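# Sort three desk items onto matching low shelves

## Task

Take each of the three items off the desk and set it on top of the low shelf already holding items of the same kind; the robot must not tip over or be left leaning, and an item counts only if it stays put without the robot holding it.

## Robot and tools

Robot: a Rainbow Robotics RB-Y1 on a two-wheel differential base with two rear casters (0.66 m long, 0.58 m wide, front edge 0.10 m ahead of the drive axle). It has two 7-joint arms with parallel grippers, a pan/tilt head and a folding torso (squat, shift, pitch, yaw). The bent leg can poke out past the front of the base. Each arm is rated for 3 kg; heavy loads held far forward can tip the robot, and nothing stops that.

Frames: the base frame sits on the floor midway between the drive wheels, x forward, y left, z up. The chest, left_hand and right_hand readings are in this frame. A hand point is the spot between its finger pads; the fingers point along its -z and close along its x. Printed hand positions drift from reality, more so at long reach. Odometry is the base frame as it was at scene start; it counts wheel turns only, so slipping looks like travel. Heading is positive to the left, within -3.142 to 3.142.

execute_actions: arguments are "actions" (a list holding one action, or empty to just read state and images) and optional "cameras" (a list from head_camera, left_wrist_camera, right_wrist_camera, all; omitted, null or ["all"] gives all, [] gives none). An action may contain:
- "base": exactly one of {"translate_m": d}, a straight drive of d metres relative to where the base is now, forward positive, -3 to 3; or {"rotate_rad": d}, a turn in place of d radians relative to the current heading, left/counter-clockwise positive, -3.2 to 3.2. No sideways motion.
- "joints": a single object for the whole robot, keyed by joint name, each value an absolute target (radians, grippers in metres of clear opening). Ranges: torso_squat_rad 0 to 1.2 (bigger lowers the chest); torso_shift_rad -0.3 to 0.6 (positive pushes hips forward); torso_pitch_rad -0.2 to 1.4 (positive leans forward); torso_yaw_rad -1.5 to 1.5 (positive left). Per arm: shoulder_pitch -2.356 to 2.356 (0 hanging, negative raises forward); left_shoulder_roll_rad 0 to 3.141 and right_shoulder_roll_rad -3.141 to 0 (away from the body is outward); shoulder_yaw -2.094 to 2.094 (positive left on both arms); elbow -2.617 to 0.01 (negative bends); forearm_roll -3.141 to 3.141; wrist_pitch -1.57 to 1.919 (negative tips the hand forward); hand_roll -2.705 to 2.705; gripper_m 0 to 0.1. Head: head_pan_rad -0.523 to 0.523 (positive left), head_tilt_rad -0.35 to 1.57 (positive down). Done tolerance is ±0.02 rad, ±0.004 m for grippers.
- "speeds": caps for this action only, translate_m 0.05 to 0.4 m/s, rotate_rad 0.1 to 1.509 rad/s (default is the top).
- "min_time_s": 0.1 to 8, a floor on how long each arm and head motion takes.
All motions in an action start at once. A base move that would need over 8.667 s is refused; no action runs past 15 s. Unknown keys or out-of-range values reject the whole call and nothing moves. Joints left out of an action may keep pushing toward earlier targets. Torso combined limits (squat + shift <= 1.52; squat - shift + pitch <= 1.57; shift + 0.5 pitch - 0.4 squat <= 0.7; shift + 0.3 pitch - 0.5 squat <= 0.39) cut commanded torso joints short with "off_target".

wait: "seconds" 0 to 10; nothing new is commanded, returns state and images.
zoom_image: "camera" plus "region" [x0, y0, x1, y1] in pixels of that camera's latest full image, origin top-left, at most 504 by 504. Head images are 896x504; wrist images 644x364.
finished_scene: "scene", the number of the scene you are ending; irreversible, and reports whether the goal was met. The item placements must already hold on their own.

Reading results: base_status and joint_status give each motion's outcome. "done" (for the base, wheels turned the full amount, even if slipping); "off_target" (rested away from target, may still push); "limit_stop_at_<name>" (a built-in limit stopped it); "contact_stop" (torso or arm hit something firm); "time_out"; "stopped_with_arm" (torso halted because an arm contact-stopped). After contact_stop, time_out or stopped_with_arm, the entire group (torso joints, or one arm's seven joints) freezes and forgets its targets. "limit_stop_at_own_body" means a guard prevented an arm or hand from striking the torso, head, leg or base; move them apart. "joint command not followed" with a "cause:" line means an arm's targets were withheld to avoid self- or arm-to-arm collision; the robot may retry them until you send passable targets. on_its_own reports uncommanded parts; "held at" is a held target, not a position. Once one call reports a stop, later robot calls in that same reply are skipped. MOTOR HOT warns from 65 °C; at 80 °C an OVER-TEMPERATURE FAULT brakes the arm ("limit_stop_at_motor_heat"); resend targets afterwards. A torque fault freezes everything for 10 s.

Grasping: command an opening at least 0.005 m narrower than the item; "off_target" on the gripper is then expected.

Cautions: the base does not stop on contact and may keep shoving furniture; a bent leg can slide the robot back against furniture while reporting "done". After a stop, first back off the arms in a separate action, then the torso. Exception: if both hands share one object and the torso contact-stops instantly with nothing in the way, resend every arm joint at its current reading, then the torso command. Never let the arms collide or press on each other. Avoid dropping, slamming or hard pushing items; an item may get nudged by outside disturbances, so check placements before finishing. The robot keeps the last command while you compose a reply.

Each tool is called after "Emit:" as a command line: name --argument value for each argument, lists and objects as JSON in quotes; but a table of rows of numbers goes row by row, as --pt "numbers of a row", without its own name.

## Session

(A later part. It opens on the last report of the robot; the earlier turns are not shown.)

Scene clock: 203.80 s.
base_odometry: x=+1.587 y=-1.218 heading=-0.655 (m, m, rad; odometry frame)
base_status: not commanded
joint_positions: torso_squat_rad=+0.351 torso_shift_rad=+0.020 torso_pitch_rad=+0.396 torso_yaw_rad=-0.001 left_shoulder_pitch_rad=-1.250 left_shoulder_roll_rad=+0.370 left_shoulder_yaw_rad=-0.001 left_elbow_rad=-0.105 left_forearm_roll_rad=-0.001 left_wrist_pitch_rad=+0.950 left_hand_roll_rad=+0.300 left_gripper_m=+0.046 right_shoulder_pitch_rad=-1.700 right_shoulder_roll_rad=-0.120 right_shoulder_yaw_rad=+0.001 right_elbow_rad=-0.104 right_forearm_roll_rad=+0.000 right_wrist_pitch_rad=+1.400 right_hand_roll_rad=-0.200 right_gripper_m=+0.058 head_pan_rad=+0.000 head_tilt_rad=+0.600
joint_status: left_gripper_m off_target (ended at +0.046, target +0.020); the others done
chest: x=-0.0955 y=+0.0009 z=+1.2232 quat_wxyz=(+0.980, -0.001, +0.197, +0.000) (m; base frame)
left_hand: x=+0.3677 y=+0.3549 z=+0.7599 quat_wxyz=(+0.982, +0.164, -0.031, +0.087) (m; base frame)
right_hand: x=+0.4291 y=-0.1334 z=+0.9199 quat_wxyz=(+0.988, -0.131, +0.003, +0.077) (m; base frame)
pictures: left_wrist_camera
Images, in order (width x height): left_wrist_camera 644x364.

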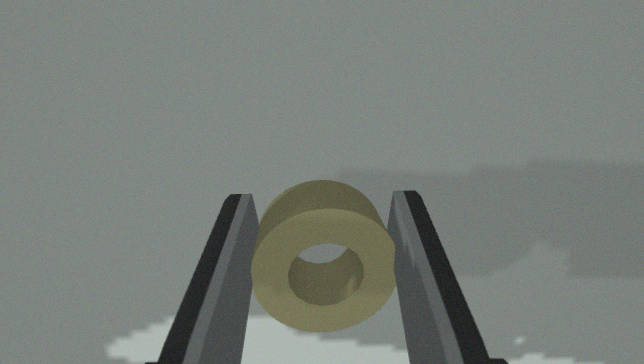

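Emit:
execute_actions --actions '[{"base":{"translate_m":-0.5},"joints":{"left_shoulder_pitch_rad":-1.7,"left_wrist_pitch_rad":1.4,"left_shoulder_roll_rad":0.12}}]' --cameras '[]'

Emit:
execute_actions --actions '[{"base":{"rotate_rad":2.53},"joints":{"head_tilt_rad":0.0}}]' --cameras '[]'

Emit:
execute_actions --actions '[{"base":{"translate_m":2.26}}]' --cameras '[]'

Emit:
execute_actions --actions '[{"base":{"rotate_rad":-0.96},"joints":{"head_tilt_rad":0.3}}]' --cameras '["head_camera"]'

Scene clock: 219.03 s.
base_odometry: x=+1.190 y=-0.913 heading=-0.656 (m, m, rad; odometry frame)
base_status: done
joint_positions: torso_squat_rad=+0.351 torso_shift_rad=+0.020 torso_pitch_rad=+0.396 torso_yaw_rad=-0.001 left_shoulder_pitch_rad=-1.700 left_shoulder_roll_rad=+0.120 left_shoulder_yaw_rad=-0.001 left_elbow_rad=-0.104 left_forearm_roll_rad=-0.001 left_wrist_pitch_rad=+1.400 left_hand_roll_rad=+0.300 left_gripper_m=+0.046 right_shoulder_pitch_rad=-1.700 right_shoulder_roll_rad=-0.120 right_shoulder_yaw_rad=+0.001 right_elbow_rad=-0.104 right_forearm_roll_rad=+0.000 right_wrist_pitch_rad=+1.400 right_hand_roll_rad=-0.200 right_gripper_m=+0.058 head_pan_rad=+0.000 head_tilt_rad=+0.600
joint_status: all done
chest: x=-0.0954 y=+0.0009 z=+1.2232 quat_wxyz=(+0.980, -0.001, +0.197, +0.000) (m; base frame)
left_hand: x=+0.4293 y=+0.1337 z=+0.9193 quat_wxyz=(+0.991, +0.129, -0.004, -0.028) (m; base frame)
right_hand: x=+0.4292 y=-0.1335 z=+0.9198 quat_wxyz=(+0.988, -0.131, +0.003, +0.077) (m; base frame)
pictures: none
No camera images: the call's "cameras" was empty. Leave "cameras" out to get every camera's image.

Scene clock: 223.87 s.
base_odometry: x=+1.190 y=-0.913 heading=+1.874 (m, m, rad; odometry frame)
base_status: done
joint_positions: torso_squat_rad=+0.351 torso_shift_rad=+0.020 torso_pitch_rad=+0.396 torso_yaw_rad=-0.001 left_shoulder_pitch_rad=-1.700 left_shoulder_roll_rad=+0.120 left_shoulder_yaw_rad=-0.001 left_elbow_rad=-0.104 left_forearm_roll_rad=-0.001 left_wrist_pitch_rad=+1.400 left_hand_roll_rad=+0.300 left_gripper_m=+0.046 right_shoulder_pitch_rad=-1.700 right_shoulder_roll_rad=-0.120 right_shoulder_yaw_rad=+0.001 right_elbow_rad=-0.104 right_forearm_roll_rad=+0.000 right_wrist_pitch_rad=+1.400 right_hand_roll_rad=-0.200 right_gripper_m=+0.058 head_pan_rad=+0.000 head_tilt_rad=+0.000
joint_status: all done
chest: x=-0.0954 y=+0.0009 z=+1.2232 quat_wxyz=(+0.980, -0.001, +0.197, +0.000) (m; base frame)
left_hand: x=+0.4293 y=+0.1337 z=+0.9193 quat_wxyz=(+0.991, +0.129, -0.004, -0.028) (m; base frame)
right_hand: x=+0.4292 y=-0.1334 z=+0.9198 quat_wxyz=(+0.988, -0.131, +0.003, +0.077) (m; base frame)
pictures: none
No camera images: the call's "cameras" was empty. Leave "cameras" out to get every camera's image.

Scene clock: 230.87 s.
base_odometry: x=+0.516 y=+1.244 heading=+1.874 (m, m, rad; odometry frame)
base_status: done
joint_positions: torso_squat_rad=+0.351 torso_shift_rad=+0.020 torso_pitch_rad=+0.396 torso_yaw_rad=-0.001 left_shoulder_pitch_rad=-1.700 left_shoulder_roll_rad=+0.120 left_shoulder_yaw_rad=-0.001 left_elbow_rad=-0.104 left_forearm_roll_rad=-0.001 left_wrist_pitch_rad=+1.400 left_hand_roll_rad=+0.300 left_gripper_m=+0.046 right_shoulder_pitch_rad=-1.700 right_shoulder_roll_rad=-0.120 right_shoulder_yaw_rad=+0.001 right_elbow_rad=-0.104 right_forearm_roll_rad=+0.000 right_wrist_pitch_rad=+1.400 right_hand_roll_rad=-0.200 right_gripper_m=+0.058 head_pan_rad=+0.000 head_tilt_rad=+0.000
joint_status: not commanded
chest: x=-0.0954 y=+0.0009 z=+1.2232 quat_wxyz=(+0.980, -0.001, +0.197, +0.000) (m; base frame)
left_hand: x=+0.4293 y=+0.1337 z=+0.9192 quat_wxyz=(+0.991, +0.129, -0.004, -0.028) (m; base frame)
right_hand: x=+0.4292 y=-0.1334 z=+0.9198 quat_wxyz=(+0.988, -0.131, +0.003, +0.077) (m; base frame)
pictures: none
No camera images: the call's "cameras" was empty. Leave "cameras" out to get every camera's image.

Scene clock: 233.97 s.
base_odometry: x=+0.516 y=+1.244 heading=+0.914 (m, m, rad; odometry frame)
base_status: done
joint_positions: torso_squat_rad=+0.351 torso_shift_rad=+0.020 torso_pitch_rad=+0.396 torso_yaw_rad=-0.001 left_shoulder_pitch_rad=-1.700 left_shoulder_roll_rad=+0.120 left_shoulder_yaw_rad=-0.001 left_elbow_rad=-0.104 left_forearm_roll_rad=-0.001 left_wrist_pitch_rad=+1.400 left_hand_roll_rad=+0.300 left_gripper_m=+0.046 right_shoulder_pitch_rad=-1.700 right_shoulder_roll_rad=-0.120 right_shoulder_yaw_rad=+0.001 right_elbow_rad=-0.104 right_forearm_roll_rad=+0.000 right_wrist_pitch_rad=+1.400 right_hand_roll_rad=-0.200 right_gripper_m=+0.058 head_pan_rad=+0.000 head_tilt_rad=+0.300
joint_status: all done
chest: x=-0.0954 y=+0.0009 z=+1.2232 quat_wxyz=(+0.980, -0.001, +0.197, +0.000) (m; base frame)
left_hand: x=+0.4293 y=+0.1337 z=+0.9192 quat_wxyz=(+0.991, +0.129, -0.004, -0.028) (m; base frame)
right_hand: x=+0.4292 y=-0.1334 z=+0.9198 quat_wxyz=(+0.988, -0.131, +0.003, +0.077) (m; base frame)
pictures: head_camera
Images, in order (width x height): head_camera 896x504.

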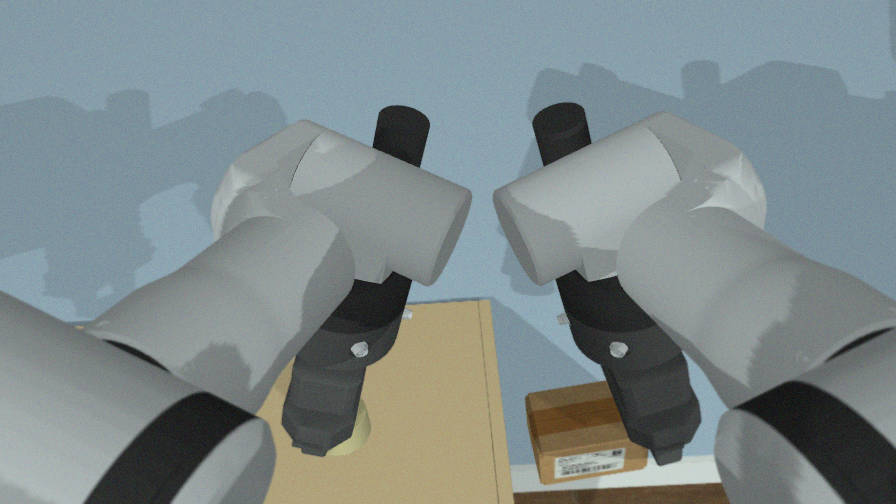

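Emit:
execute_actions --actions '[{"joints":{"head_tilt_rad":0.9}}]' --cameras '["head_camera","left_wrist_camera"]'

Scene clock: 236.77 s.
base_odometry: x=+0.516 y=+1.244 heading=+0.914 (m, m, rad; odometry frame)
base_status: not commanded
joint_positions: torso_squat_rad=+0.351 torso_shift_rad=+0.020 torso_pitch_rad=+0.396 torso_yaw_rad=-0.001 left_shoulder_pitch_rad=-1.700 left_shoulder_roll_rad=+0.120 left_shoulder_yaw_rad=-0.001 left_elbow_rad=-0.104 left_forearm_roll_rad=-0.001 left_wrist_pitch_rad=+1.400 left_hand_roll_rad=+0.300 left_gripper_m=+0.046 right_shoulder_pitch_rad=-1.700 right_shoulder_roll_rad=-0.120 right_shoulder_yaw_rad=+0.001 right_elbow_rad=-0.104 right_forearm_roll_rad=+0.000 right_wrist_pitch_rad=+1.400 right_hand_roll_rad=-0.200 right_gripper_m=+0.058 head_pan_rad=+0.000 head_tilt_rad=+0.900
joint_status: all done
chest: x=-0.0954 y=+0.0009 z=+1.2232 quat_wxyz=(+0.980, -0.001, +0.197, +0.000) (m; base frame)
left_hand: x=+0.4293 y=+0.1337 z=+0.9192 quat_wxyz=(+0.991, +0.129, -0.004, -0.028) (m; base frame)
right_hand: x=+0.4292 y=-0.1334 z=+0.9198 quat_wxyz=(+0.988, -0.131, +0.003, +0.077) (m; base frame)
pictures: head_camera, left_wrist_camera
Images, in order (width x height): head_camera 896x504, left_wrist_camera 644x364.

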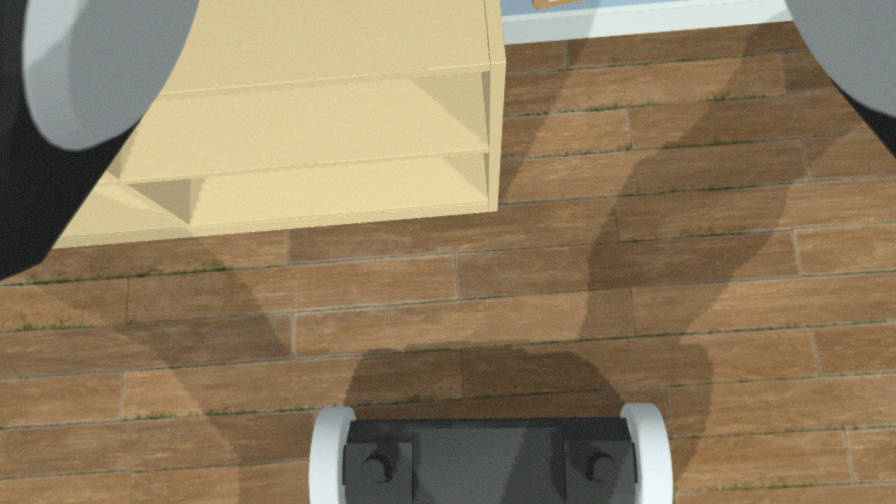

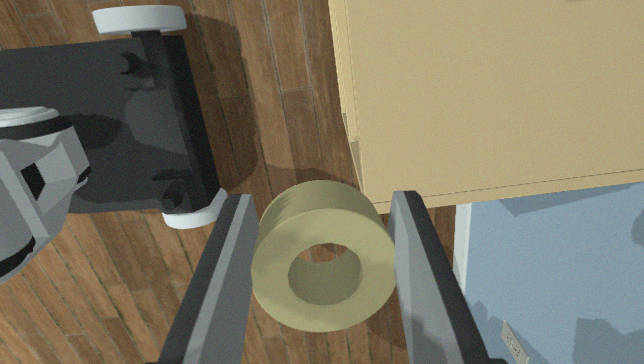

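Emit:
execute_actions --actions '[{"base":{"translate_m":0.22},"joints":{"left_shoulder_roll_rad":0.33}}]' --cameras '["left_wrist_camera"]'

Scene clock: 240.97 s.
base_odometry: x=+0.650 y=+1.418 heading=+0.914 (m, m, rad; odometry frame)
base_status: done
joint_positions: torso_squat_rad=+0.351 torso_shift_rad=+0.020 torso_pitch_rad=+0.396 torso_yaw_rad=-0.001 left_shoulder_pitch_rad=-1.700 left_shoulder_roll_rad=+0.330 left_shoulder_yaw_rad=-0.001 left_elbow_rad=-0.104 left_forearm_roll_rad=-0.001 left_wrist_pitch_rad=+1.400 left_hand_roll_rad=+0.300 left_gripper_m=+0.046 right_shoulder_pitch_rad=-1.700 right_shoulder_roll_rad=-0.120 right_shoulder_yaw_rad=+0.001 right_elbow_rad=-0.104 right_forearm_roll_rad=+0.000 right_wrist_pitch_rad=+1.400 right_hand_roll_rad=-0.200 right_gripper_m=+0.058 head_pan_rad=+0.000 head_tilt_rad=+0.900
joint_status: all done
chest: x=-0.0953 y=+0.0010 z=+1.2232 quat_wxyz=(+0.980, -0.001, +0.197, +0.000) (m; base frame)
left_hand: x=+0.4606 y=+0.2499 z=+0.9539 quat_wxyz=(+0.985, +0.155, -0.026, +0.071) (m; base frame)
right_hand: x=+0.4292 y=-0.1333 z=+0.9197 quat_wxyz=(+0.988, -0.131, +0.003, +0.077) (m; base frame)
pictures: left_wrist_camera
Images, in order (width x height): left_wrist_camera 644x364.

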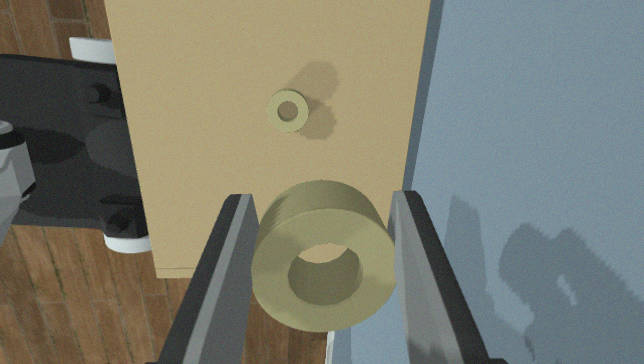

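Emit:
execute_actions --actions '[{"joints":{"left_shoulder_pitch_rad":-1.2,"left_wrist_pitch_rad":0.9,"left_shoulder_roll_rad":0.25}}]' --cameras '["left_wrist_camera"]'

Scene clock: 245.13 s.
base_odometry: x=+0.650 y=+1.418 heading=+0.914 (m, m, rad; odometry frame)
base_status: not commanded
joint_positions: torso_squat_rad=+0.351 torso_shift_rad=+0.020 torso_pitch_rad=+0.396 torso_yaw_rad=-0.001 left_shoulder_pitch_rad=-1.200 left_shoulder_roll_rad=+0.250 left_shoulder_yaw_rad=-0.001 left_elbow_rad=-0.104 left_forearm_roll_rad=-0.001 left_wrist_pitch_rad=+0.900 left_hand_roll_rad=+0.300 left_gripper_m=+0.046 right_shoulder_pitch_rad=-1.700 right_shoulder_roll_rad=-0.120 right_shoulder_yaw_rad=+0.001 right_elbow_rad=-0.104 right_forearm_roll_rad=+0.000 right_wrist_pitch_rad=+1.400 right_hand_roll_rad=-0.200 right_gripper_m=+0.058 head_pan_rad=+0.000 head_tilt_rad=+0.900
joint_status: all done
chest: x=-0.0954 y=+0.0010 z=+1.2232 quat_wxyz=(+0.980, -0.001, +0.197, +0.000) (m; base frame)
left_hand: x=+0.3375 y=+0.2852 z=+0.7164 quat_wxyz=(+0.991, +0.125, -0.015, +0.045) (m; base frame)
right_hand: x=+0.4291 y=-0.1334 z=+0.9197 quat_wxyz=(+0.988, -0.131, +0.003, +0.077) (m; base frame)
pictures: left_wrist_camera
Images, in order (width x height): left_wrist_camera 644x364.

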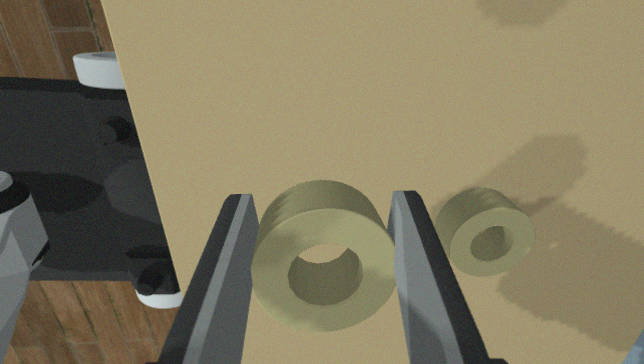

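Emit:
execute_actions --actions '[{"joints":{"left_shoulder_pitch_rad":-1.12,"left_wrist_pitch_rad":0.82},"min_time_s":1.5}]' --cameras '["left_wrist_camera"]'

Scene clock: 249.50 s.
base_odometry: x=+0.650 y=+1.418 heading=+0.914 (m, m, rad; odometry frame)
base_status: not commanded
joint_positions: torso_squat_rad=+0.351 torso_shift_rad=+0.020 torso_pitch_rad=+0.396 torso_yaw_rad=-0.001 left_shoulder_pitch_rad=-1.120 left_shoulder_roll_rad=+0.250 left_shoulder_yaw_rad=-0.001 left_elbow_rad=-0.104 left_forearm_roll_rad=-0.001 left_wrist_pitch_rad=+0.820 left_hand_roll_rad=+0.300 left_gripper_m=+0.046 right_shoulder_pitch_rad=-1.700 right_shoulder_roll_rad=-0.120 right_shoulder_yaw_rad=+0.001 right_elbow_rad=-0.104 right_forearm_roll_rad=+0.000 right_wrist_pitch_rad=+1.400 right_hand_roll_rad=-0.200 right_gripper_m=+0.058 head_pan_rad=+0.000 head_tilt_rad=+0.900
joint_status: all done
chest: x=-0.0954 y=+0.0010 z=+1.2232 quat_wxyz=(+0.980, -0.001, +0.197, +0.000) (m; base frame)
left_hand: x=+0.3094 y=+0.2974 z=+0.6876 quat_wxyz=(+0.991, +0.122, -0.015, +0.048) (m; base frame)
right_hand: x=+0.4291 y=-0.1334 z=+0.9197 quat_wxyz=(+0.988, -0.131, +0.003, +0.077) (m; base frame)
pictures: left_wrist_camera
Images, in order (width x height): left_wrist_camera 644x364.

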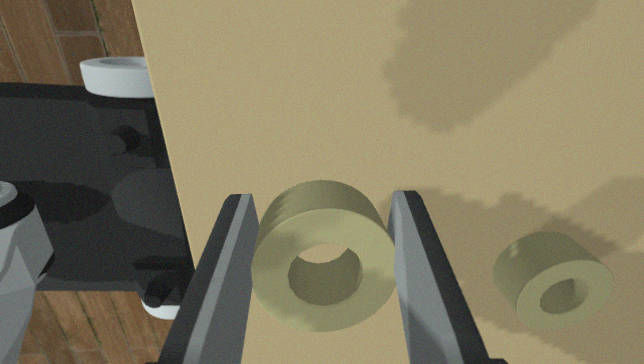

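That's low enough. Releasing and lifting.

Emit:
execute_actions --actions '[{"joints":{"left_gripper_m":0.1}}]' --cameras '[]'

Emit:
execute_actions --actions '[{"joints":{"left_shoulder_pitch_rad":-1.7,"left_wrist_pitch_rad":1.4,"left_shoulder_roll_rad":0.12}}]' --cameras '["left_wrist_camera"]'

Scene clock: 253.30 s.
base_odometry: x=+0.650 y=+1.418 heading=+0.914 (m, m, rad; odometry frame)
base_status: not commanded
joint_positions: torso_squat_rad=+0.351 torso_shift_rad=+0.020 torso_pitch_rad=+0.396 torso_yaw_rad=-0.001 left_shoulder_pitch_rad=-1.120 left_shoulder_roll_rad=+0.250 left_shoulder_yaw_rad=-0.001 left_elbow_rad=-0.104 left_forearm_roll_rad=-0.001 left_wrist_pitch_rad=+0.820 left_hand_roll_rad=+0.300 left_gripper_m=+0.099 right_shoulder_pitch_rad=-1.700 right_shoulder_roll_rad=-0.120 right_shoulder_yaw_rad=+0.001 right_elbow_rad=-0.104 right_forearm_roll_rad=+0.000 right_wrist_pitch_rad=+1.400 right_hand_roll_rad=-0.200 right_gripper_m=+0.058 head_pan_rad=+0.000 head_tilt_rad=+0.900
joint_status: all done
chest: x=-0.0954 y=+0.0010 z=+1.2232 quat_wxyz=(+0.980, -0.001, +0.197, +0.000) (m; base frame)
left_hand: x=+0.3094 y=+0.2974 z=+0.6876 quat_wxyz=(+0.991, +0.122, -0.015, +0.048) (m; base frame)
right_hand: x=+0.4291 y=-0.1334 z=+0.9197 quat_wxyz=(+0.988, -0.131, +0.003, +0.077) (m; base frame)
pictures: none
No camera images: the call's "cameras" was empty. Leave "cameras" out to get every camera's image.

Scene clock: 254.80 s.
base_odometry: x=+0.650 y=+1.418 heading=+0.914 (m, m, rad; odometry frame)
base_status: not commanded
joint_positions: torso_squat_rad=+0.351 torso_shift_rad=+0.020 torso_pitch_rad=+0.396 torso_yaw_rad=-0.001 left_shoulder_pitch_rad=-1.700 left_shoulder_roll_rad=+0.120 left_shoulder_yaw_rad=-0.001 left_elbow_rad=-0.105 left_forearm_roll_rad=-0.001 left_wrist_pitch_rad=+1.400 left_hand_roll_rad=+0.300 left_gripper_m=+0.099 right_shoulder_pitch_rad=-1.700 right_shoulder_roll_rad=-0.120 right_shoulder_yaw_rad=+0.001 right_elbow_rad=-0.104 right_forearm_roll_rad=+0.000 right_wrist_pitch_rad=+1.400 right_hand_roll_rad=-0.200 right_gripper_m=+0.058 head_pan_rad=+0.000 head_tilt_rad=+0.900
joint_status: all done
chest: x=-0.0954 y=+0.0009 z=+1.2232 quat_wxyz=(+0.980, -0.001, +0.197, +0.000) (m; base frame)
left_hand: x=+0.4294 y=+0.1337 z=+0.9193 quat_wxyz=(+0.991, +0.129, -0.004, -0.028) (m; base frame)
right_hand: x=+0.4291 y=-0.1334 z=+0.9198 quat_wxyz=(+0.988, -0.131, +0.003, +0.077) (m; base frame)
pictures: left_wrist_camera
Images, in order (width x height): left_wrist_camera 644x364.

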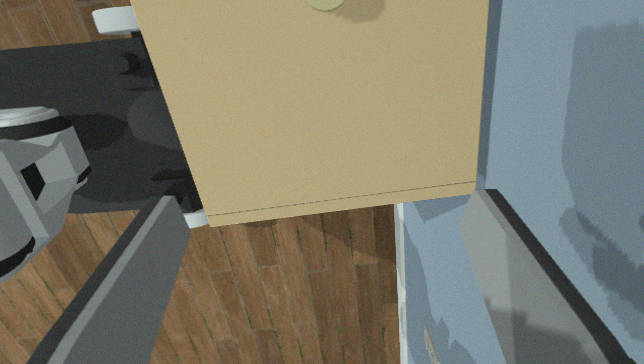

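Emit:
execute_actions --actions '[{"base":{"translate_m":-0.3}}]' --cameras '[]'

Emit:
execute_actions --actions '[{"base":{"rotate_rad":-2.03}}]' --cameras '[]'

Emit:
execute_actions --actions '[{"base":{"translate_m":1.84}}]' --cameras '[]'

Emit:
execute_actions --actions '[{"base":{"rotate_rad":0.461},"joints":{"head_tilt_rad":0.6}}]' --cameras '[]'

Emit:
execute_actions --actions '[{"base":{"translate_m":0.7},"joints":{"left_shoulder_roll_rad":0.38}}]' --cameras '["head_camera","left_wrist_camera"]'

Scene clock: 263.17 s.
base_odometry: x=+0.467 y=+1.181 heading=+0.913 (m, m, rad; odometry frame)
base_status: done
joint_positions: torso_squat_rad=+0.351 torso_shift_rad=+0.020 torso_pitch_rad=+0.396 torso_yaw_rad=-0.001 left_shoulder_pitch_rad=-1.700 left_shoulder_roll_rad=+0.120 left_shoulder_yaw_rad=-0.001 left_elbow_rad=-0.104 left_forearm_roll_rad=-0.001 left_wrist_pitch_rad=+1.400 left_hand_roll_rad=+0.300 left_gripper_m=+0.099 right_shoulder_pitch_rad=-1.700 right_shoulder_roll_rad=-0.120 right_shoulder_yaw_rad=+0.001 right_elbow_rad=-0.104 right_forearm_roll_rad=+0.000 right_wrist_pitch_rad=+1.400 right_hand_roll_rad=-0.200 right_gripper_m=+0.058 head_pan_rad=+0.000 head_tilt_rad=+0.900
joint_status: not commanded
chest: x=-0.0954 y=+0.0009 z=+1.2232 quat_wxyz=(+0.980, -0.001, +0.197, +0.000) (m; base frame)
left_hand: x=+0.4293 y=+0.1338 z=+0.9193 quat_wxyz=(+0.991, +0.129, -0.004, -0.028) (m; base frame)
right_hand: x=+0.4291 y=-0.1334 z=+0.9198 quat_wxyz=(+0.988, -0.131, +0.003, +0.077) (m; base frame)
pictures: none
No camera images: the call's "cameras" was empty. Leave "cameras" out to get every camera's image.

Scene clock: 267.53 s.
base_odometry: x=+0.467 y=+1.181 heading=-1.116 (m, m, rad; odometry frame)
base_status: done
joint_positions: torso_squat_rad=+0.351 torso_shift_rad=+0.020 torso_pitch_rad=+0.396 torso_yaw_rad=-0.001 left_shoulder_pitch_rad=-1.700 left_shoulder_roll_rad=+0.120 left_shoulder_yaw_rad=-0.001 left_elbow_rad=-0.104 left_forearm_roll_rad=-0.001 left_wrist_pitch_rad=+1.400 left_hand_roll_rad=+0.300 left_gripper_m=+0.099 right_shoulder_pitch_rad=-1.700 right_shoulder_roll_rad=-0.120 right_shoulder_yaw_rad=+0.001 right_elbow_rad=-0.104 right_forearm_roll_rad=+0.000 right_wrist_pitch_rad=+1.400 right_hand_roll_rad=-0.200 right_gripper_m=+0.058 head_pan_rad=+0.000 head_tilt_rad=+0.900
joint_status: not commanded
chest: x=-0.0954 y=+0.0009 z=+1.2232 quat_wxyz=(+0.980, -0.001, +0.197, +0.000) (m; base frame)
left_hand: x=+0.4293 y=+0.1338 z=+0.9193 quat_wxyz=(+0.991, +0.129, -0.004, -0.028) (m; base frame)
right_hand: x=+0.4291 y=-0.1334 z=+0.9198 quat_wxyz=(+0.988, -0.131, +0.003, +0.077) (m; base frame)
pictures: none
No camera images: the call's "cameras" was empty. Leave "cameras" out to get every camera's image.

Scene clock: 273.60 s.
base_odometry: x=+1.275 y=-0.472 heading=-1.116 (m, m, rad; odometry frame)
base_status: done
joint_positions: torso_squat_rad=+0.351 torso_shift_rad=+0.020 torso_pitch_rad=+0.396 torso_yaw_rad=-0.001 left_shoulder_pitch_rad=-1.700 left_shoulder_roll_rad=+0.120 left_shoulder_yaw_rad=-0.001 left_elbow_rad=-0.104 left_forearm_roll_rad=-0.001 left_wrist_pitch_rad=+1.400 left_hand_roll_rad=+0.300 left_gripper_m=+0.099 right_shoulder_pitch_rad=-1.700 right_shoulder_roll_rad=-0.120 right_shoulder_yaw_rad=+0.001 right_elbow_rad=-0.104 right_forearm_roll_rad=+0.000 right_wrist_pitch_rad=+1.400 right_hand_roll_rad=-0.200 right_gripper_m=+0.058 head_pan_rad=+0.000 head_tilt_rad=+0.900
joint_status: not commanded
chest: x=-0.0954 y=+0.0009 z=+1.2232 quat_wxyz=(+0.980, -0.001, +0.197, +0.000) (m; base frame)
left_hand: x=+0.4293 y=+0.1338 z=+0.9192 quat_wxyz=(+0.991, +0.129, -0.004, -0.028) (m; base frame)
right_hand: x=+0.4291 y=-0.1334 z=+0.9197 quat_wxyz=(+0.988, -0.131, +0.003, +0.077) (m; base frame)
pictures: none
No camera images: the call's "cameras" was empty. Leave "cameras" out to get every camera's image.

Scene clock: 275.87 s.
base_odometry: x=+1.275 y=-0.472 heading=-0.655 (m, m, rad; odometry frame)
base_status: done
joint_positions: torso_squat_rad=+0.351 torso_shift_rad=+0.020 torso_pitch_rad=+0.396 torso_yaw_rad=-0.001 left_shoulder_pitch_rad=-1.700 left_shoulder_roll_rad=+0.120 left_shoulder_yaw_rad=-0.001 left_elbow_rad=-0.104 left_forearm_roll_rad=-0.001 left_wrist_pitch_rad=+1.400 left_hand_roll_rad=+0.300 left_gripper_m=+0.099 right_shoulder_pitch_rad=-1.700 right_shoulder_roll_rad=-0.120 right_shoulder_yaw_rad=+0.001 right_elbow_rad=-0.104 right_forearm_roll_rad=+0.000 right_wrist_pitch_rad=+1.400 right_hand_roll_rad=-0.200 right_gripper_m=+0.058 head_pan_rad=+0.000 head_tilt_rad=+0.600
joint_status: all done
chest: x=-0.0954 y=+0.0009 z=+1.2232 quat_wxyz=(+0.980, -0.001, +0.197, +0.000) (m; base frame)
left_hand: x=+0.4293 y=+0.1338 z=+0.9192 quat_wxyz=(+0.991, +0.129, -0.004, -0.028) (m; base frame)
right_hand: x=+0.4291 y=-0.1334 z=+0.9197 quat_wxyz=(+0.988, -0.131, +0.003, +0.077) (m; base frame)
pictures: none
No camera images: the call's "cameras" was empty. Leave "cameras" out to get every camera's image.

Scene clock: 278.97 s.
base_odometry: x=+1.830 y=-0.899 heading=-0.655 (m, m, rad; odometry frame)
base_status: done
joint_positions: torso_squat_rad=+0.351 torso_shift_rad=+0.020 torso_pitch_rad=+0.396 torso_yaw_rad=-0.001 left_shoulder_pitch_rad=-1.700 left_shoulder_roll_rad=+0.380 left_shoulder_yaw_rad=-0.001 left_elbow_rad=-0.104 left_forearm_roll_rad=-0.001 left_wrist_pitch_rad=+1.400 left_hand_roll_rad=+0.300 left_gripper_m=+0.099 right_shoulder_pitch_rad=-1.700 right_shoulder_roll_rad=-0.120 right_shoulder_yaw_rad=+0.001 right_elbow_rad=-0.104 right_forearm_roll_rad=+0.000 right_wrist_pitch_rad=+1.400 right_hand_roll_rad=-0.200 right_gripper_m=+0.058 head_pan_rad=+0.000 head_tilt_rad=+0.600
joint_status: all done
chest: x=-0.0954 y=+0.0010 z=+1.2232 quat_wxyz=(+0.980, -0.001, +0.197, +0.000) (m; base frame)
left_hand: x=+0.4643 y=+0.2779 z=+0.9634 quat_wxyz=(+0.982, +0.161, -0.031, +0.095) (m; base frame)
right_hand: x=+0.4291 y=-0.1333 z=+0.9197 quat_wxyz=(+0.988, -0.131, +0.003, +0.077) (m; base frame)
pictures: head_camera, left_wrist_camera
Images, in order (width x height): head_camera 896x504, left_wrist_camera 644x364.

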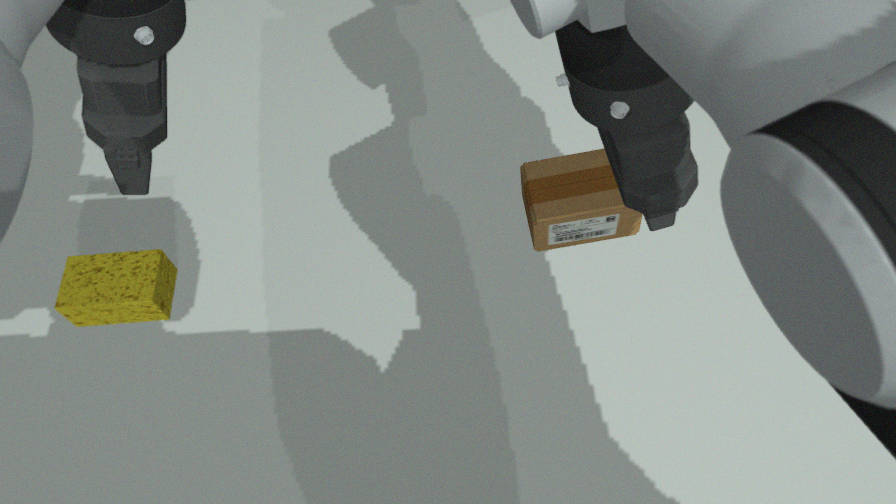

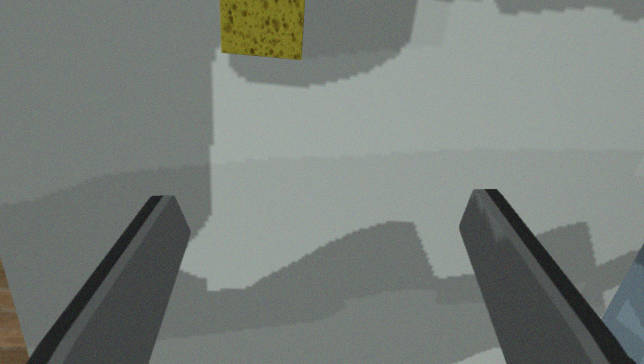

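Orientation looks good. Lowering to take a look.

Emit:
execute_actions --actions '[{"joints":{"left_shoulder_pitch_rad":-1.36,"left_wrist_pitch_rad":1.06,"left_shoulder_roll_rad":0.42}}]' --cameras '["left_wrist_camera"]'

Scene clock: 281.83 s.
base_odometry: x=+1.830 y=-0.899 heading=-0.655 (m, m, rad; odometry frame)
base_status: not commanded
joint_positions: torso_squat_rad=+0.351 torso_shift_rad=+0.020 torso_pitch_rad=+0.396 torso_yaw_rad=-0.001 left_shoulder_pitch_rad=-1.360 left_shoulder_roll_rad=+0.420 left_shoulder_yaw_rad=-0.001 left_elbow_rad=-0.104 left_forearm_roll_rad=-0.001 left_wrist_pitch_rad=+1.060 left_hand_roll_rad=+0.300 left_gripper_m=+0.099 right_shoulder_pitch_rad=-1.700 right_shoulder_roll_rad=-0.120 right_shoulder_yaw_rad=+0.001 right_elbow_rad=-0.104 right_forearm_roll_rad=+0.000 right_wrist_pitch_rad=+1.400 right_hand_roll_rad=-0.200 right_gripper_m=+0.058 head_pan_rad=+0.000 head_tilt_rad=+0.600
joint_status: all done
chest: x=-0.0954 y=+0.0009 z=+1.2232 quat_wxyz=(+0.980, -0.001, +0.197, +0.000) (m; base frame)
left_hand: x=+0.4028 y=+0.3663 z=+0.8156 quat_wxyz=(+0.978, +0.176, -0.036, +0.108) (m; base frame)
right_hand: x=+0.4291 y=-0.1334 z=+0.9197 quat_wxyz=(+0.988, -0.131, +0.003, +0.077) (m; base frame)
pictures: left_wrist_camera
Images, in order (width x height): left_wrist_camera 644x364.

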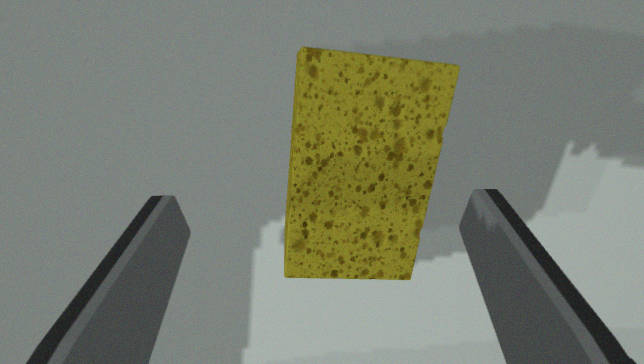

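Emit:
execute_actions --actions '[{"joints":{"torso_shift_rad":0.085,"left_shoulder_pitch_rad":-1.33,"left_wrist_pitch_rad":1.03}}]' --cameras '[]'

Emit:
execute_actions --actions '[{"joints":{"left_shoulder_pitch_rad":-1.26,"left_wrist_pitch_rad":0.96},"min_time_s":1}]' --cameras '["left_wrist_camera"]'

Scene clock: 286.30 s.
base_odometry: x=+1.830 y=-0.899 heading=-0.655 (m, m, rad; odometry frame)
base_status: not commanded
joint_positions: torso_squat_rad=+0.351 torso_shift_rad=+0.085 torso_pitch_rad=+0.396 torso_yaw_rad=-0.001 left_shoulder_pitch_rad=-1.330 left_shoulder_roll_rad=+0.420 left_shoulder_yaw_rad=-0.001 left_elbow_rad=-0.104 left_forearm_roll_rad=-0.001 left_wrist_pitch_rad=+1.030 left_hand_roll_rad=+0.300 left_gripper_m=+0.099 right_shoulder_pitch_rad=-1.700 right_shoulder_roll_rad=-0.120 right_shoulder_yaw_rad=+0.001 right_elbow_rad=-0.104 right_forearm_roll_rad=+0.000 right_wrist_pitch_rad=+1.400 right_hand_roll_rad=-0.200 right_gripper_m=+0.058 head_pan_rad=+0.000 head_tilt_rad=+0.600
joint_status: all done
chest: x=-0.0527 y=+0.0009 z=+1.2210 quat_wxyz=(+0.980, -0.001, +0.197, +0.000) (m; base frame)
left_hand: x=+0.4373 y=+0.3720 z=+0.8009 quat_wxyz=(+0.978, +0.177, -0.037, +0.107) (m; base frame)
right_hand: x=+0.4718 y=-0.1334 z=+0.9174 quat_wxyz=(+0.988, -0.131, +0.003, +0.077) (m; base frame)
pictures: none
No camera images: the call's "cameras" was empty. Leave "cameras" out to get every camera's image.

Scene clock: 287.60 s.
base_odometry: x=+1.830 y=-0.899 heading=-0.655 (m, m, rad; odometry frame)
base_status: not commanded
joint_positions: torso_squat_rad=+0.351 torso_shift_rad=+0.085 torso_pitch_rad=+0.396 torso_yaw_rad=-0.001 left_shoulder_pitch_rad=-1.260 left_shoulder_roll_rad=+0.420 left_shoulder_yaw_rad=-0.001 left_elbow_rad=-0.104 left_forearm_roll_rad=-0.001 left_wrist_pitch_rad=+0.960 left_hand_roll_rad=+0.300 left_gripper_m=+0.099 right_shoulder_pitch_rad=-1.700 right_shoulder_roll_rad=-0.120 right_shoulder_yaw_rad=+0.001 right_elbow_rad=-0.104 right_forearm_roll_rad=+0.000 right_wrist_pitch_rad=+1.400 right_hand_roll_rad=-0.200 right_gripper_m=+0.058 head_pan_rad=+0.000 head_tilt_rad=+0.600
joint_status: all done
chest: x=-0.0527 y=+0.0009 z=+1.2210 quat_wxyz=(+0.980, -0.001, +0.197, +0.000) (m; base frame)
left_hand: x=+0.4168 y=+0.3851 z=+0.7731 quat_wxyz=(+0.978, +0.179, -0.037, +0.105) (m; base frame)
right_hand: x=+0.4718 y=-0.1334 z=+0.9174 quat_wxyz=(+0.988, -0.131, +0.003, +0.077) (m; base frame)
pictures: left_wrist_camera
Images, in order (width x height): left_wrist_camera 644x364.

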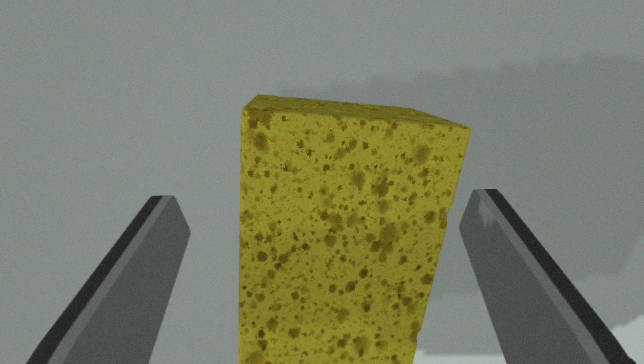

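Emit:
execute_actions --actions '[{"joints":{"left_gripper_m":0.03,"left_shoulder_pitch_rad":-1.25}}]' --cameras '["left_wrist_camera"]'

Scene clock: 290.43 s.
base_odometry: x=+1.830 y=-0.899 heading=-0.655 (m, m, rad; odometry frame)
base_status: not commanded
joint_positions: torso_squat_rad=+0.351 torso_shift_rad=+0.085 torso_pitch_rad=+0.396 torso_yaw_rad=-0.001 left_shoulder_pitch_rad=-1.250 left_shoulder_roll_rad=+0.420 left_shoulder_yaw_rad=-0.001 left_elbow_rad=-0.104 left_forearm_roll_rad=-0.001 left_wrist_pitch_rad=+0.960 left_hand_roll_rad=+0.300 left_gripper_m=+0.058 right_shoulder_pitch_rad=-1.700 right_shoulder_roll_rad=-0.120 right_shoulder_yaw_rad=+0.001 right_elbow_rad=-0.104 right_forearm_roll_rad=+0.000 right_wrist_pitch_rad=+1.400 right_hand_roll_rad=-0.200 right_gripper_m=+0.058 head_pan_rad=+0.000 head_tilt_rad=+0.600
joint_status: left_gripper_m off_target (ended at +0.058, target +0.030); the others done
chest: x=-0.0527 y=+0.0009 z=+1.2210 quat_wxyz=(+0.980, -0.001, +0.197, +0.000) (m; base frame)
left_hand: x=+0.4113 y=+0.3872 z=+0.7692 quat_wxyz=(+0.977, +0.180, -0.032, +0.106) (m; base frame)
right_hand: x=+0.4718 y=-0.1334 z=+0.9174 quat_wxyz=(+0.988, -0.131, +0.003, +0.077) (m; base frame)
pictures: left_wrist_camera
Images, in order (width x height): left_wrist_camera 644x364.

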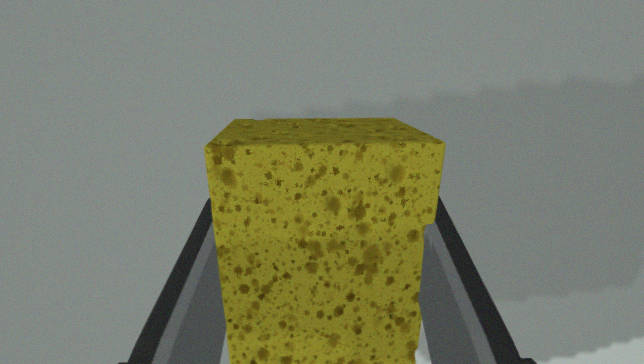

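Emit:
execute_actions --actions '[{"base":{"translate_m":-0.5},"joints":{"left_shoulder_pitch_rad":-1.7,"left_wrist_pitch_rad":1.4,"left_shoulder_roll_rad":0.12,"torso_shift_rad":0.02}}]' --cameras '[]'

Emit:
execute_actions --actions '[{"base":{"rotate_rad":-2.44}}]' --cameras '[]'

Emit:
execute_actions --actions '[{"base":{"translate_m":2.48}}]' --cameras '[]'

Emit:
execute_actions --actions '[{"base":{"rotate_rad":0.87},"joints":{"head_tilt_rad":0.7}}]' --cameras '["head_camera"]'

Scene clock: 300.77 s.
base_odometry: x=+1.434 y=-0.594 heading=-0.655 (m, m, rad; odometry frame)
base_status: done
joint_positions: torso_squat_rad=+0.351 torso_shift_rad=+0.020 torso_pitch_rad=+0.396 torso_yaw_rad=-0.001 left_shoulder_pitch_rad=-1.700 left_shoulder_roll_rad=+0.120 left_shoulder_yaw_rad=-0.001 left_elbow_rad=-0.104 left_forearm_roll_rad=-0.001 left_wrist_pitch_rad=+1.400 left_hand_roll_rad=+0.300 left_gripper_m=+0.058 right_shoulder_pitch_rad=-1.700 right_shoulder_roll_rad=-0.120 right_shoulder_yaw_rad=+0.001 right_elbow_rad=-0.104 right_forearm_roll_rad=+0.000 right_wrist_pitch_rad=+1.400 right_hand_roll_rad=-0.200 right_gripper_m=+0.058 head_pan_rad=+0.000 head_tilt_rad=+0.600
joint_status: all done
chest: x=-0.0955 y=+0.0009 z=+1.2232 quat_wxyz=(+0.980, -0.001, +0.197, +0.000) (m; base frame)
left_hand: x=+0.4293 y=+0.1336 z=+0.9193 quat_wxyz=(+0.991, +0.129, -0.004, -0.028) (m; base frame)
right_hand: x=+0.4291 y=-0.1335 z=+0.9198 quat_wxyz=(+0.988, -0.131, +0.003, +0.077) (m; base frame)
pictures: none
No camera images: the call's "cameras" was empty. Leave "cameras" out to get every camera's image.

Scene clock: 305.53 s.
base_odometry: x=+1.434 y=-0.594 heading=-3.094 (m, m, rad; odometry frame)
base_status: done
joint_positions: torso_squat_rad=+0.351 torso_shift_rad=+0.020 torso_pitch_rad=+0.396 torso_yaw_rad=-0.001 left_shoulder_pitch_rad=-1.700 left_shoulder_roll_rad=+0.120 left_shoulder_yaw_rad=-0.001 left_elbow_rad=-0.104 left_forearm_roll_rad=-0.001 left_wrist_pitch_rad=+1.400 left_hand_roll_rad=+0.300 left_gripper_m=+0.058 right_shoulder_pitch_rad=-1.700 right_shoulder_roll_rad=-0.120 right_shoulder_yaw_rad=+0.001 right_elbow_rad=-0.104 right_forearm_roll_rad=+0.000 right_wrist_pitch_rad=+1.400 right_hand_roll_rad=-0.200 right_gripper_m=+0.058 head_pan_rad=+0.000 head_tilt_rad=+0.600
joint_status: not commanded
chest: x=-0.0954 y=+0.0009 z=+1.2232 quat_wxyz=(+0.980, -0.001, +0.197, +0.000) (m; base frame)
left_hand: x=+0.4293 y=+0.1337 z=+0.9193 quat_wxyz=(+0.991, +0.129, -0.004, -0.028) (m; base frame)
right_hand: x=+0.4291 y=-0.1335 z=+0.9198 quat_wxyz=(+0.988, -0.131, +0.003, +0.077) (m; base frame)
pictures: none
No camera images: the call's "cameras" was empty. Leave "cameras" out to get every camera's image.

Scene clock: 313.20 s.
base_odometry: x=-1.044 y=-0.711 heading=-3.094 (m, m, rad; odometry frame)
base_status: done
joint_positions: torso_squat_rad=+0.351 torso_shift_rad=+0.020 torso_pitch_rad=+0.396 torso_yaw_rad=-0.001 left_shoulder_pitch_rad=-1.700 left_shoulder_roll_rad=+0.120 left_shoulder_yaw_rad=-0.001 left_elbow_rad=-0.104 left_forearm_roll_rad=-0.001 left_wrist_pitch_rad=+1.400 left_hand_roll_rad=+0.300 left_gripper_m=+0.058 right_shoulder_pitch_rad=-1.700 right_shoulder_roll_rad=-0.120 right_shoulder_yaw_rad=+0.001 right_elbow_rad=-0.104 right_forearm_roll_rad=+0.000 right_wrist_pitch_rad=+1.400 right_hand_roll_rad=-0.200 right_gripper_m=+0.058 head_pan_rad=+0.000 head_tilt_rad=+0.600
joint_status: not commanded
chest: x=-0.0954 y=+0.0009 z=+1.2232 quat_wxyz=(+0.980, -0.001, +0.197, +0.000) (m; base frame)
left_hand: x=+0.4293 y=+0.1337 z=+0.9192 quat_wxyz=(+0.991, +0.129, -0.004, -0.028) (m; base frame)
right_hand: x=+0.4291 y=-0.1335 z=+0.9197 quat_wxyz=(+0.988, -0.131, +0.003, +0.077) (m; base frame)
pictures: none
No camera images: the call's "cameras" was empty. Leave "cameras" out to get every camera's image.

Scene clock: 316.17 s.
base_odometry: x=-1.044 y=-0.711 heading=-2.225 (m, m, rad; odometry frame)
base_status: done
joint_positions: torso_squat_rad=+0.351 torso_shift_rad=+0.020 torso_pitch_rad=+0.396 torso_yaw_rad=-0.001 left_shoulder_pitch_rad=-1.700 left_shoulder_roll_rad=+0.120 left_shoulder_yaw_rad=-0.001 left_elbow_rad=-0.104 left_forearm_roll_rad=-0.001 left_wrist_pitch_rad=+1.400 left_hand_roll_rad=+0.300 left_gripper_m=+0.058 right_shoulder_pitch_rad=-1.700 right_shoulder_roll_rad=-0.120 right_shoulder_yaw_rad=+0.001 right_elbow_rad=-0.104 right_forearm_roll_rad=+0.000 right_wrist_pitch_rad=+1.400 right_hand_roll_rad=-0.200 right_gripper_m=+0.058 head_pan_rad=+0.000 head_tilt_rad=+0.700
joint_status: all done
chest: x=-0.0954 y=+0.0009 z=+1.2232 quat_wxyz=(+0.980, -0.001, +0.197, +0.000) (m; base frame)
left_hand: x=+0.4293 y=+0.1337 z=+0.9192 quat_wxyz=(+0.991, +0.129, -0.004, -0.028) (m; base frame)
right_hand: x=+0.4291 y=-0.1334 z=+0.9198 quat_wxyz=(+0.988, -0.131, +0.003, +0.077) (m; base frame)
pictures: head_camera
Images, in order (width x height): head_camera 896x504.

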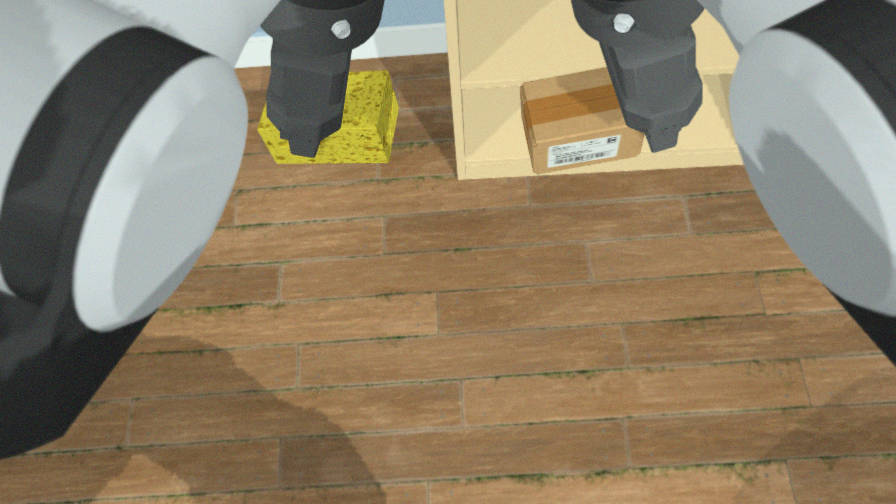

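Emit:
execute_actions --actions '[{"base":{"translate_m":0.65},"joints":{"right_shoulder_roll_rad":-0.33}}]' --cameras '["head_camera","right_wrist_camera"]'

Scene clock: 321.97 s.
base_odometry: x=-1.439 y=-1.227 heading=-2.225 (m, m, rad; odometry frame)
base_status: done
joint_positions: torso_squat_rad=+0.351 torso_shift_rad=+0.020 torso_pitch_rad=+0.396 torso_yaw_rad=-0.001 left_shoulder_pitch_rad=-1.700 left_shoulder_roll_rad=+0.120 left_shoulder_yaw_rad=-0.001 left_elbow_rad=-0.104 left_forearm_roll_rad=-0.001 left_wrist_pitch_rad=+1.400 left_hand_roll_rad=+0.300 left_gripper_m=+0.058 right_shoulder_pitch_rad=-1.700 right_shoulder_roll_rad=-0.330 right_shoulder_yaw_rad=+0.001 right_elbow_rad=-0.104 right_forearm_roll_rad=+0.001 right_wrist_pitch_rad=+1.400 right_hand_roll_rad=-0.200 right_gripper_m=+0.058 head_pan_rad=+0.000 head_tilt_rad=+0.700
joint_status: all done
chest: x=-0.0954 y=+0.0009 z=+1.2232 quat_wxyz=(+0.980, -0.001, +0.197, +0.000) (m; base frame)
left_hand: x=+0.4293 y=+0.1337 z=+0.9192 quat_wxyz=(+0.991, +0.129, -0.004, -0.028) (m; base frame)
right_hand: x=+0.4603 y=-0.2494 z=+0.9549 quat_wxyz=(+0.987, -0.158, -0.018, -0.022) (m; base frame)
pictures: head_camera, right_wrist_camera
Images, in order (width x height): head_camera 896x504, right_wrist_camera 644x364.

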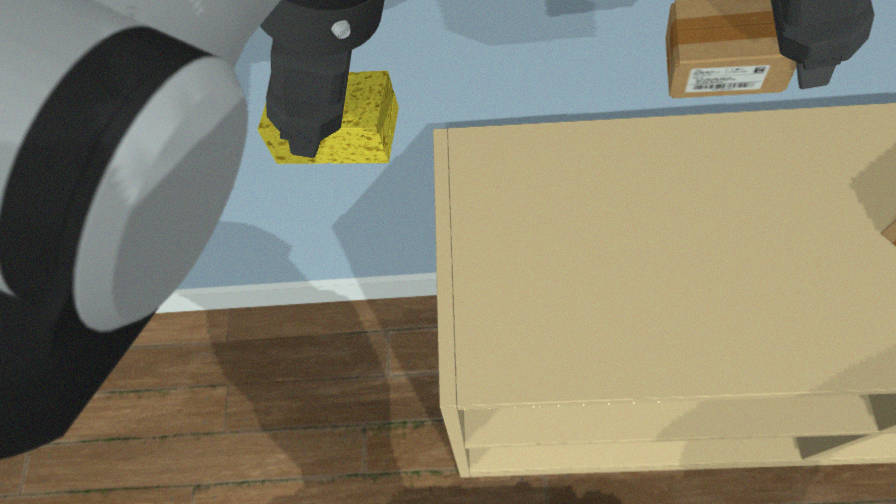

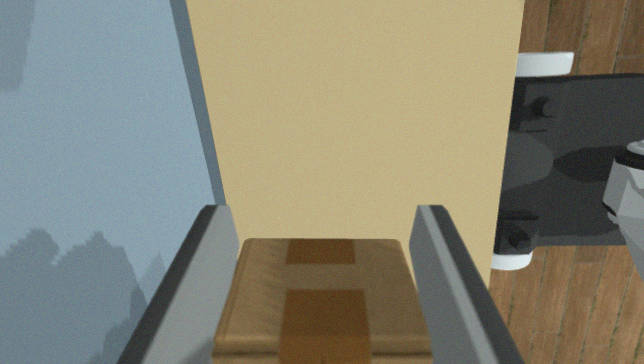

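Emit:
execute_actions --actions '[{"joints":{"right_shoulder_pitch_rad":-1.15,"right_wrist_pitch_rad":0.85,"right_shoulder_roll_rad":-0.25},"min_time_s":1.5}]' --cameras '["head_camera"]'

Scene clock: 325.90 s.
base_odometry: x=-1.439 y=-1.227 heading=-2.225 (m, m, rad; odometry frame)
base_status: not commanded
joint_positions: torso_squat_rad=+0.351 torso_shift_rad=+0.020 torso_pitch_rad=+0.396 torso_yaw_rad=-0.001 left_shoulder_pitch_rad=-1.700 left_shoulder_roll_rad=+0.120 left_shoulder_yaw_rad=-0.001 left_elbow_rad=-0.104 left_forearm_roll_rad=-0.001 left_wrist_pitch_rad=+1.400 left_hand_roll_rad=+0.300 left_gripper_m=+0.058 right_shoulder_pitch_rad=-1.150 right_shoulder_roll_rad=-0.250 right_shoulder_yaw_rad=+0.001 right_elbow_rad=-0.104 right_forearm_roll_rad=+0.001 right_wrist_pitch_rad=+0.850 right_hand_roll_rad=-0.200 right_gripper_m=+0.058 head_pan_rad=+0.000 head_tilt_rad=+0.700
joint_status: all done
chest: x=-0.0954 y=+0.0009 z=+1.2232 quat_wxyz=(+0.980, -0.001, +0.197, +0.000) (m; base frame)
left_hand: x=+0.4293 y=+0.1337 z=+0.9192 quat_wxyz=(+0.991, +0.129, -0.004, -0.028) (m; base frame)
right_hand: x=+0.3200 y=-0.2934 z=+0.6993 quat_wxyz=(+0.992, -0.125, -0.008, +0.002) (m; base frame)
pictures: head_camera
Images, in order (width x height): head_camera 896x504.

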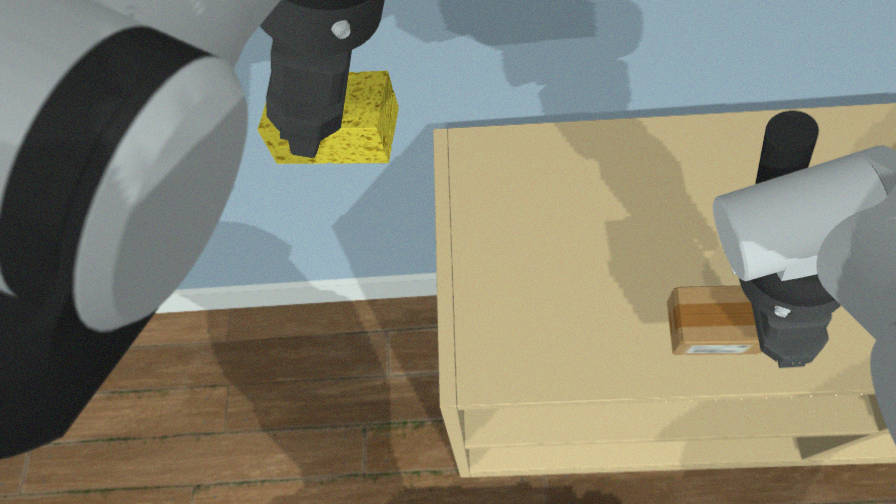

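Releasing the box and lifting the arm.

Emit:
execute_actions --actions '[{"joints":{"right_gripper_m":0.1}}]' --cameras '[]'

Emit:
execute_actions --actions '[{"joints":{"right_shoulder_pitch_rad":-1.7,"right_wrist_pitch_rad":1.4,"right_shoulder_roll_rad":-0.12}}]' --cameras '["head_camera"]'

Scene clock: 331.73 s.
base_odometry: x=-1.439 y=-1.227 heading=-2.225 (m, m, rad; odometry frame)
base_status: not commanded
joint_positions: torso_squat_rad=+0.351 torso_shift_rad=+0.020 torso_pitch_rad=+0.396 torso_yaw_rad=-0.001 left_shoulder_pitch_rad=-1.700 left_shoulder_roll_rad=+0.120 left_shoulder_yaw_rad=-0.001 left_elbow_rad=-0.104 left_forearm_roll_rad=-0.001 left_wrist_pitch_rad=+1.400 left_hand_roll_rad=+0.300 left_gripper_m=+0.058 right_shoulder_pitch_rad=-1.150 right_shoulder_roll_rad=-0.250 right_shoulder_yaw_rad=+0.001 right_elbow_rad=-0.104 right_forearm_roll_rad=+0.001 right_wrist_pitch_rad=+0.850 right_hand_roll_rad=-0.200 right_gripper_m=+0.100 head_pan_rad=+0.000 head_tilt_rad=+0.700
joint_status: all done
chest: x=-0.0954 y=+0.0009 z=+1.2232 quat_wxyz=(+0.980, -0.001, +0.197, +0.000) (m; base frame)
left_hand: x=+0.4293 y=+0.1337 z=+0.9192 quat_wxyz=(+0.991, +0.129, -0.004, -0.028) (m; base frame)
right_hand: x=+0.3200 y=-0.2934 z=+0.6993 quat_wxyz=(+0.992, -0.125, -0.008, +0.002) (m; base frame)
pictures: none
No camera images: the call's "cameras" was empty. Leave "cameras" out to get every camera's image.

Scene clock: 333.33 s.
base_odometry: x=-1.439 y=-1.227 heading=-2.225 (m, m, rad; odometry frame)
base_status: not commanded
joint_positions: torso_squat_rad=+0.351 torso_shift_rad=+0.020 torso_pitch_rad=+0.396 torso_yaw_rad=-0.001 left_shoulder_pitch_rad=-1.700 left_shoulder_roll_rad=+0.120 left_shoulder_yaw_rad=-0.001 left_elbow_rad=-0.104 left_forearm_roll_rad=-0.001 left_wrist_pitch_rad=+1.400 left_hand_roll_rad=+0.300 left_gripper_m=+0.058 right_shoulder_pitch_rad=-1.700 right_shoulder_roll_rad=-0.120 right_shoulder_yaw_rad=+0.001 right_elbow_rad=-0.104 right_forearm_roll_rad=+0.000 right_wrist_pitch_rad=+1.400 right_hand_roll_rad=-0.200 right_gripper_m=+0.100 head_pan_rad=+0.000 head_tilt_rad=+0.700
joint_status: all done
chest: x=-0.0954 y=+0.0009 z=+1.2232 quat_wxyz=(+0.980, -0.001, +0.197, +0.000) (m; base frame)
left_hand: x=+0.4293 y=+0.1338 z=+0.9192 quat_wxyz=(+0.991, +0.129, -0.004, -0.028) (m; base frame)
right_hand: x=+0.4293 y=-0.1333 z=+0.9200 quat_wxyz=(+0.988, -0.131, +0.003, +0.077) (m; base frame)
pictures: head_camera
Images, in order (width x height): head_camera 896x504.

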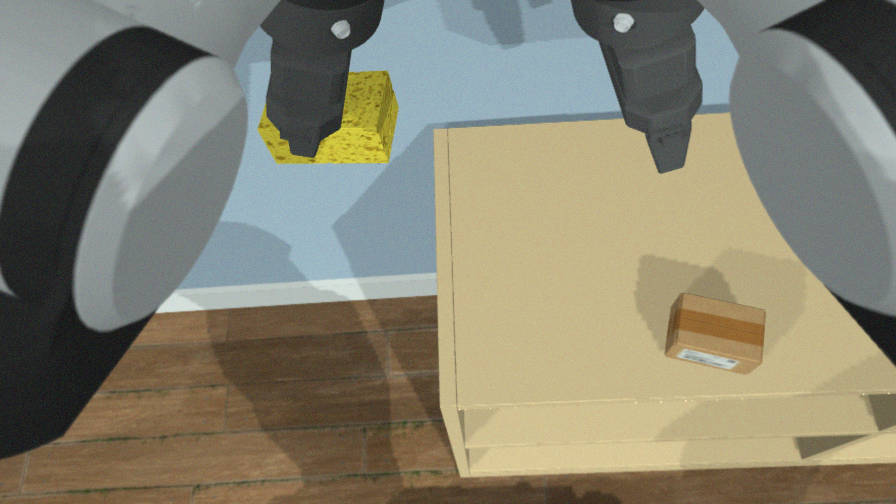

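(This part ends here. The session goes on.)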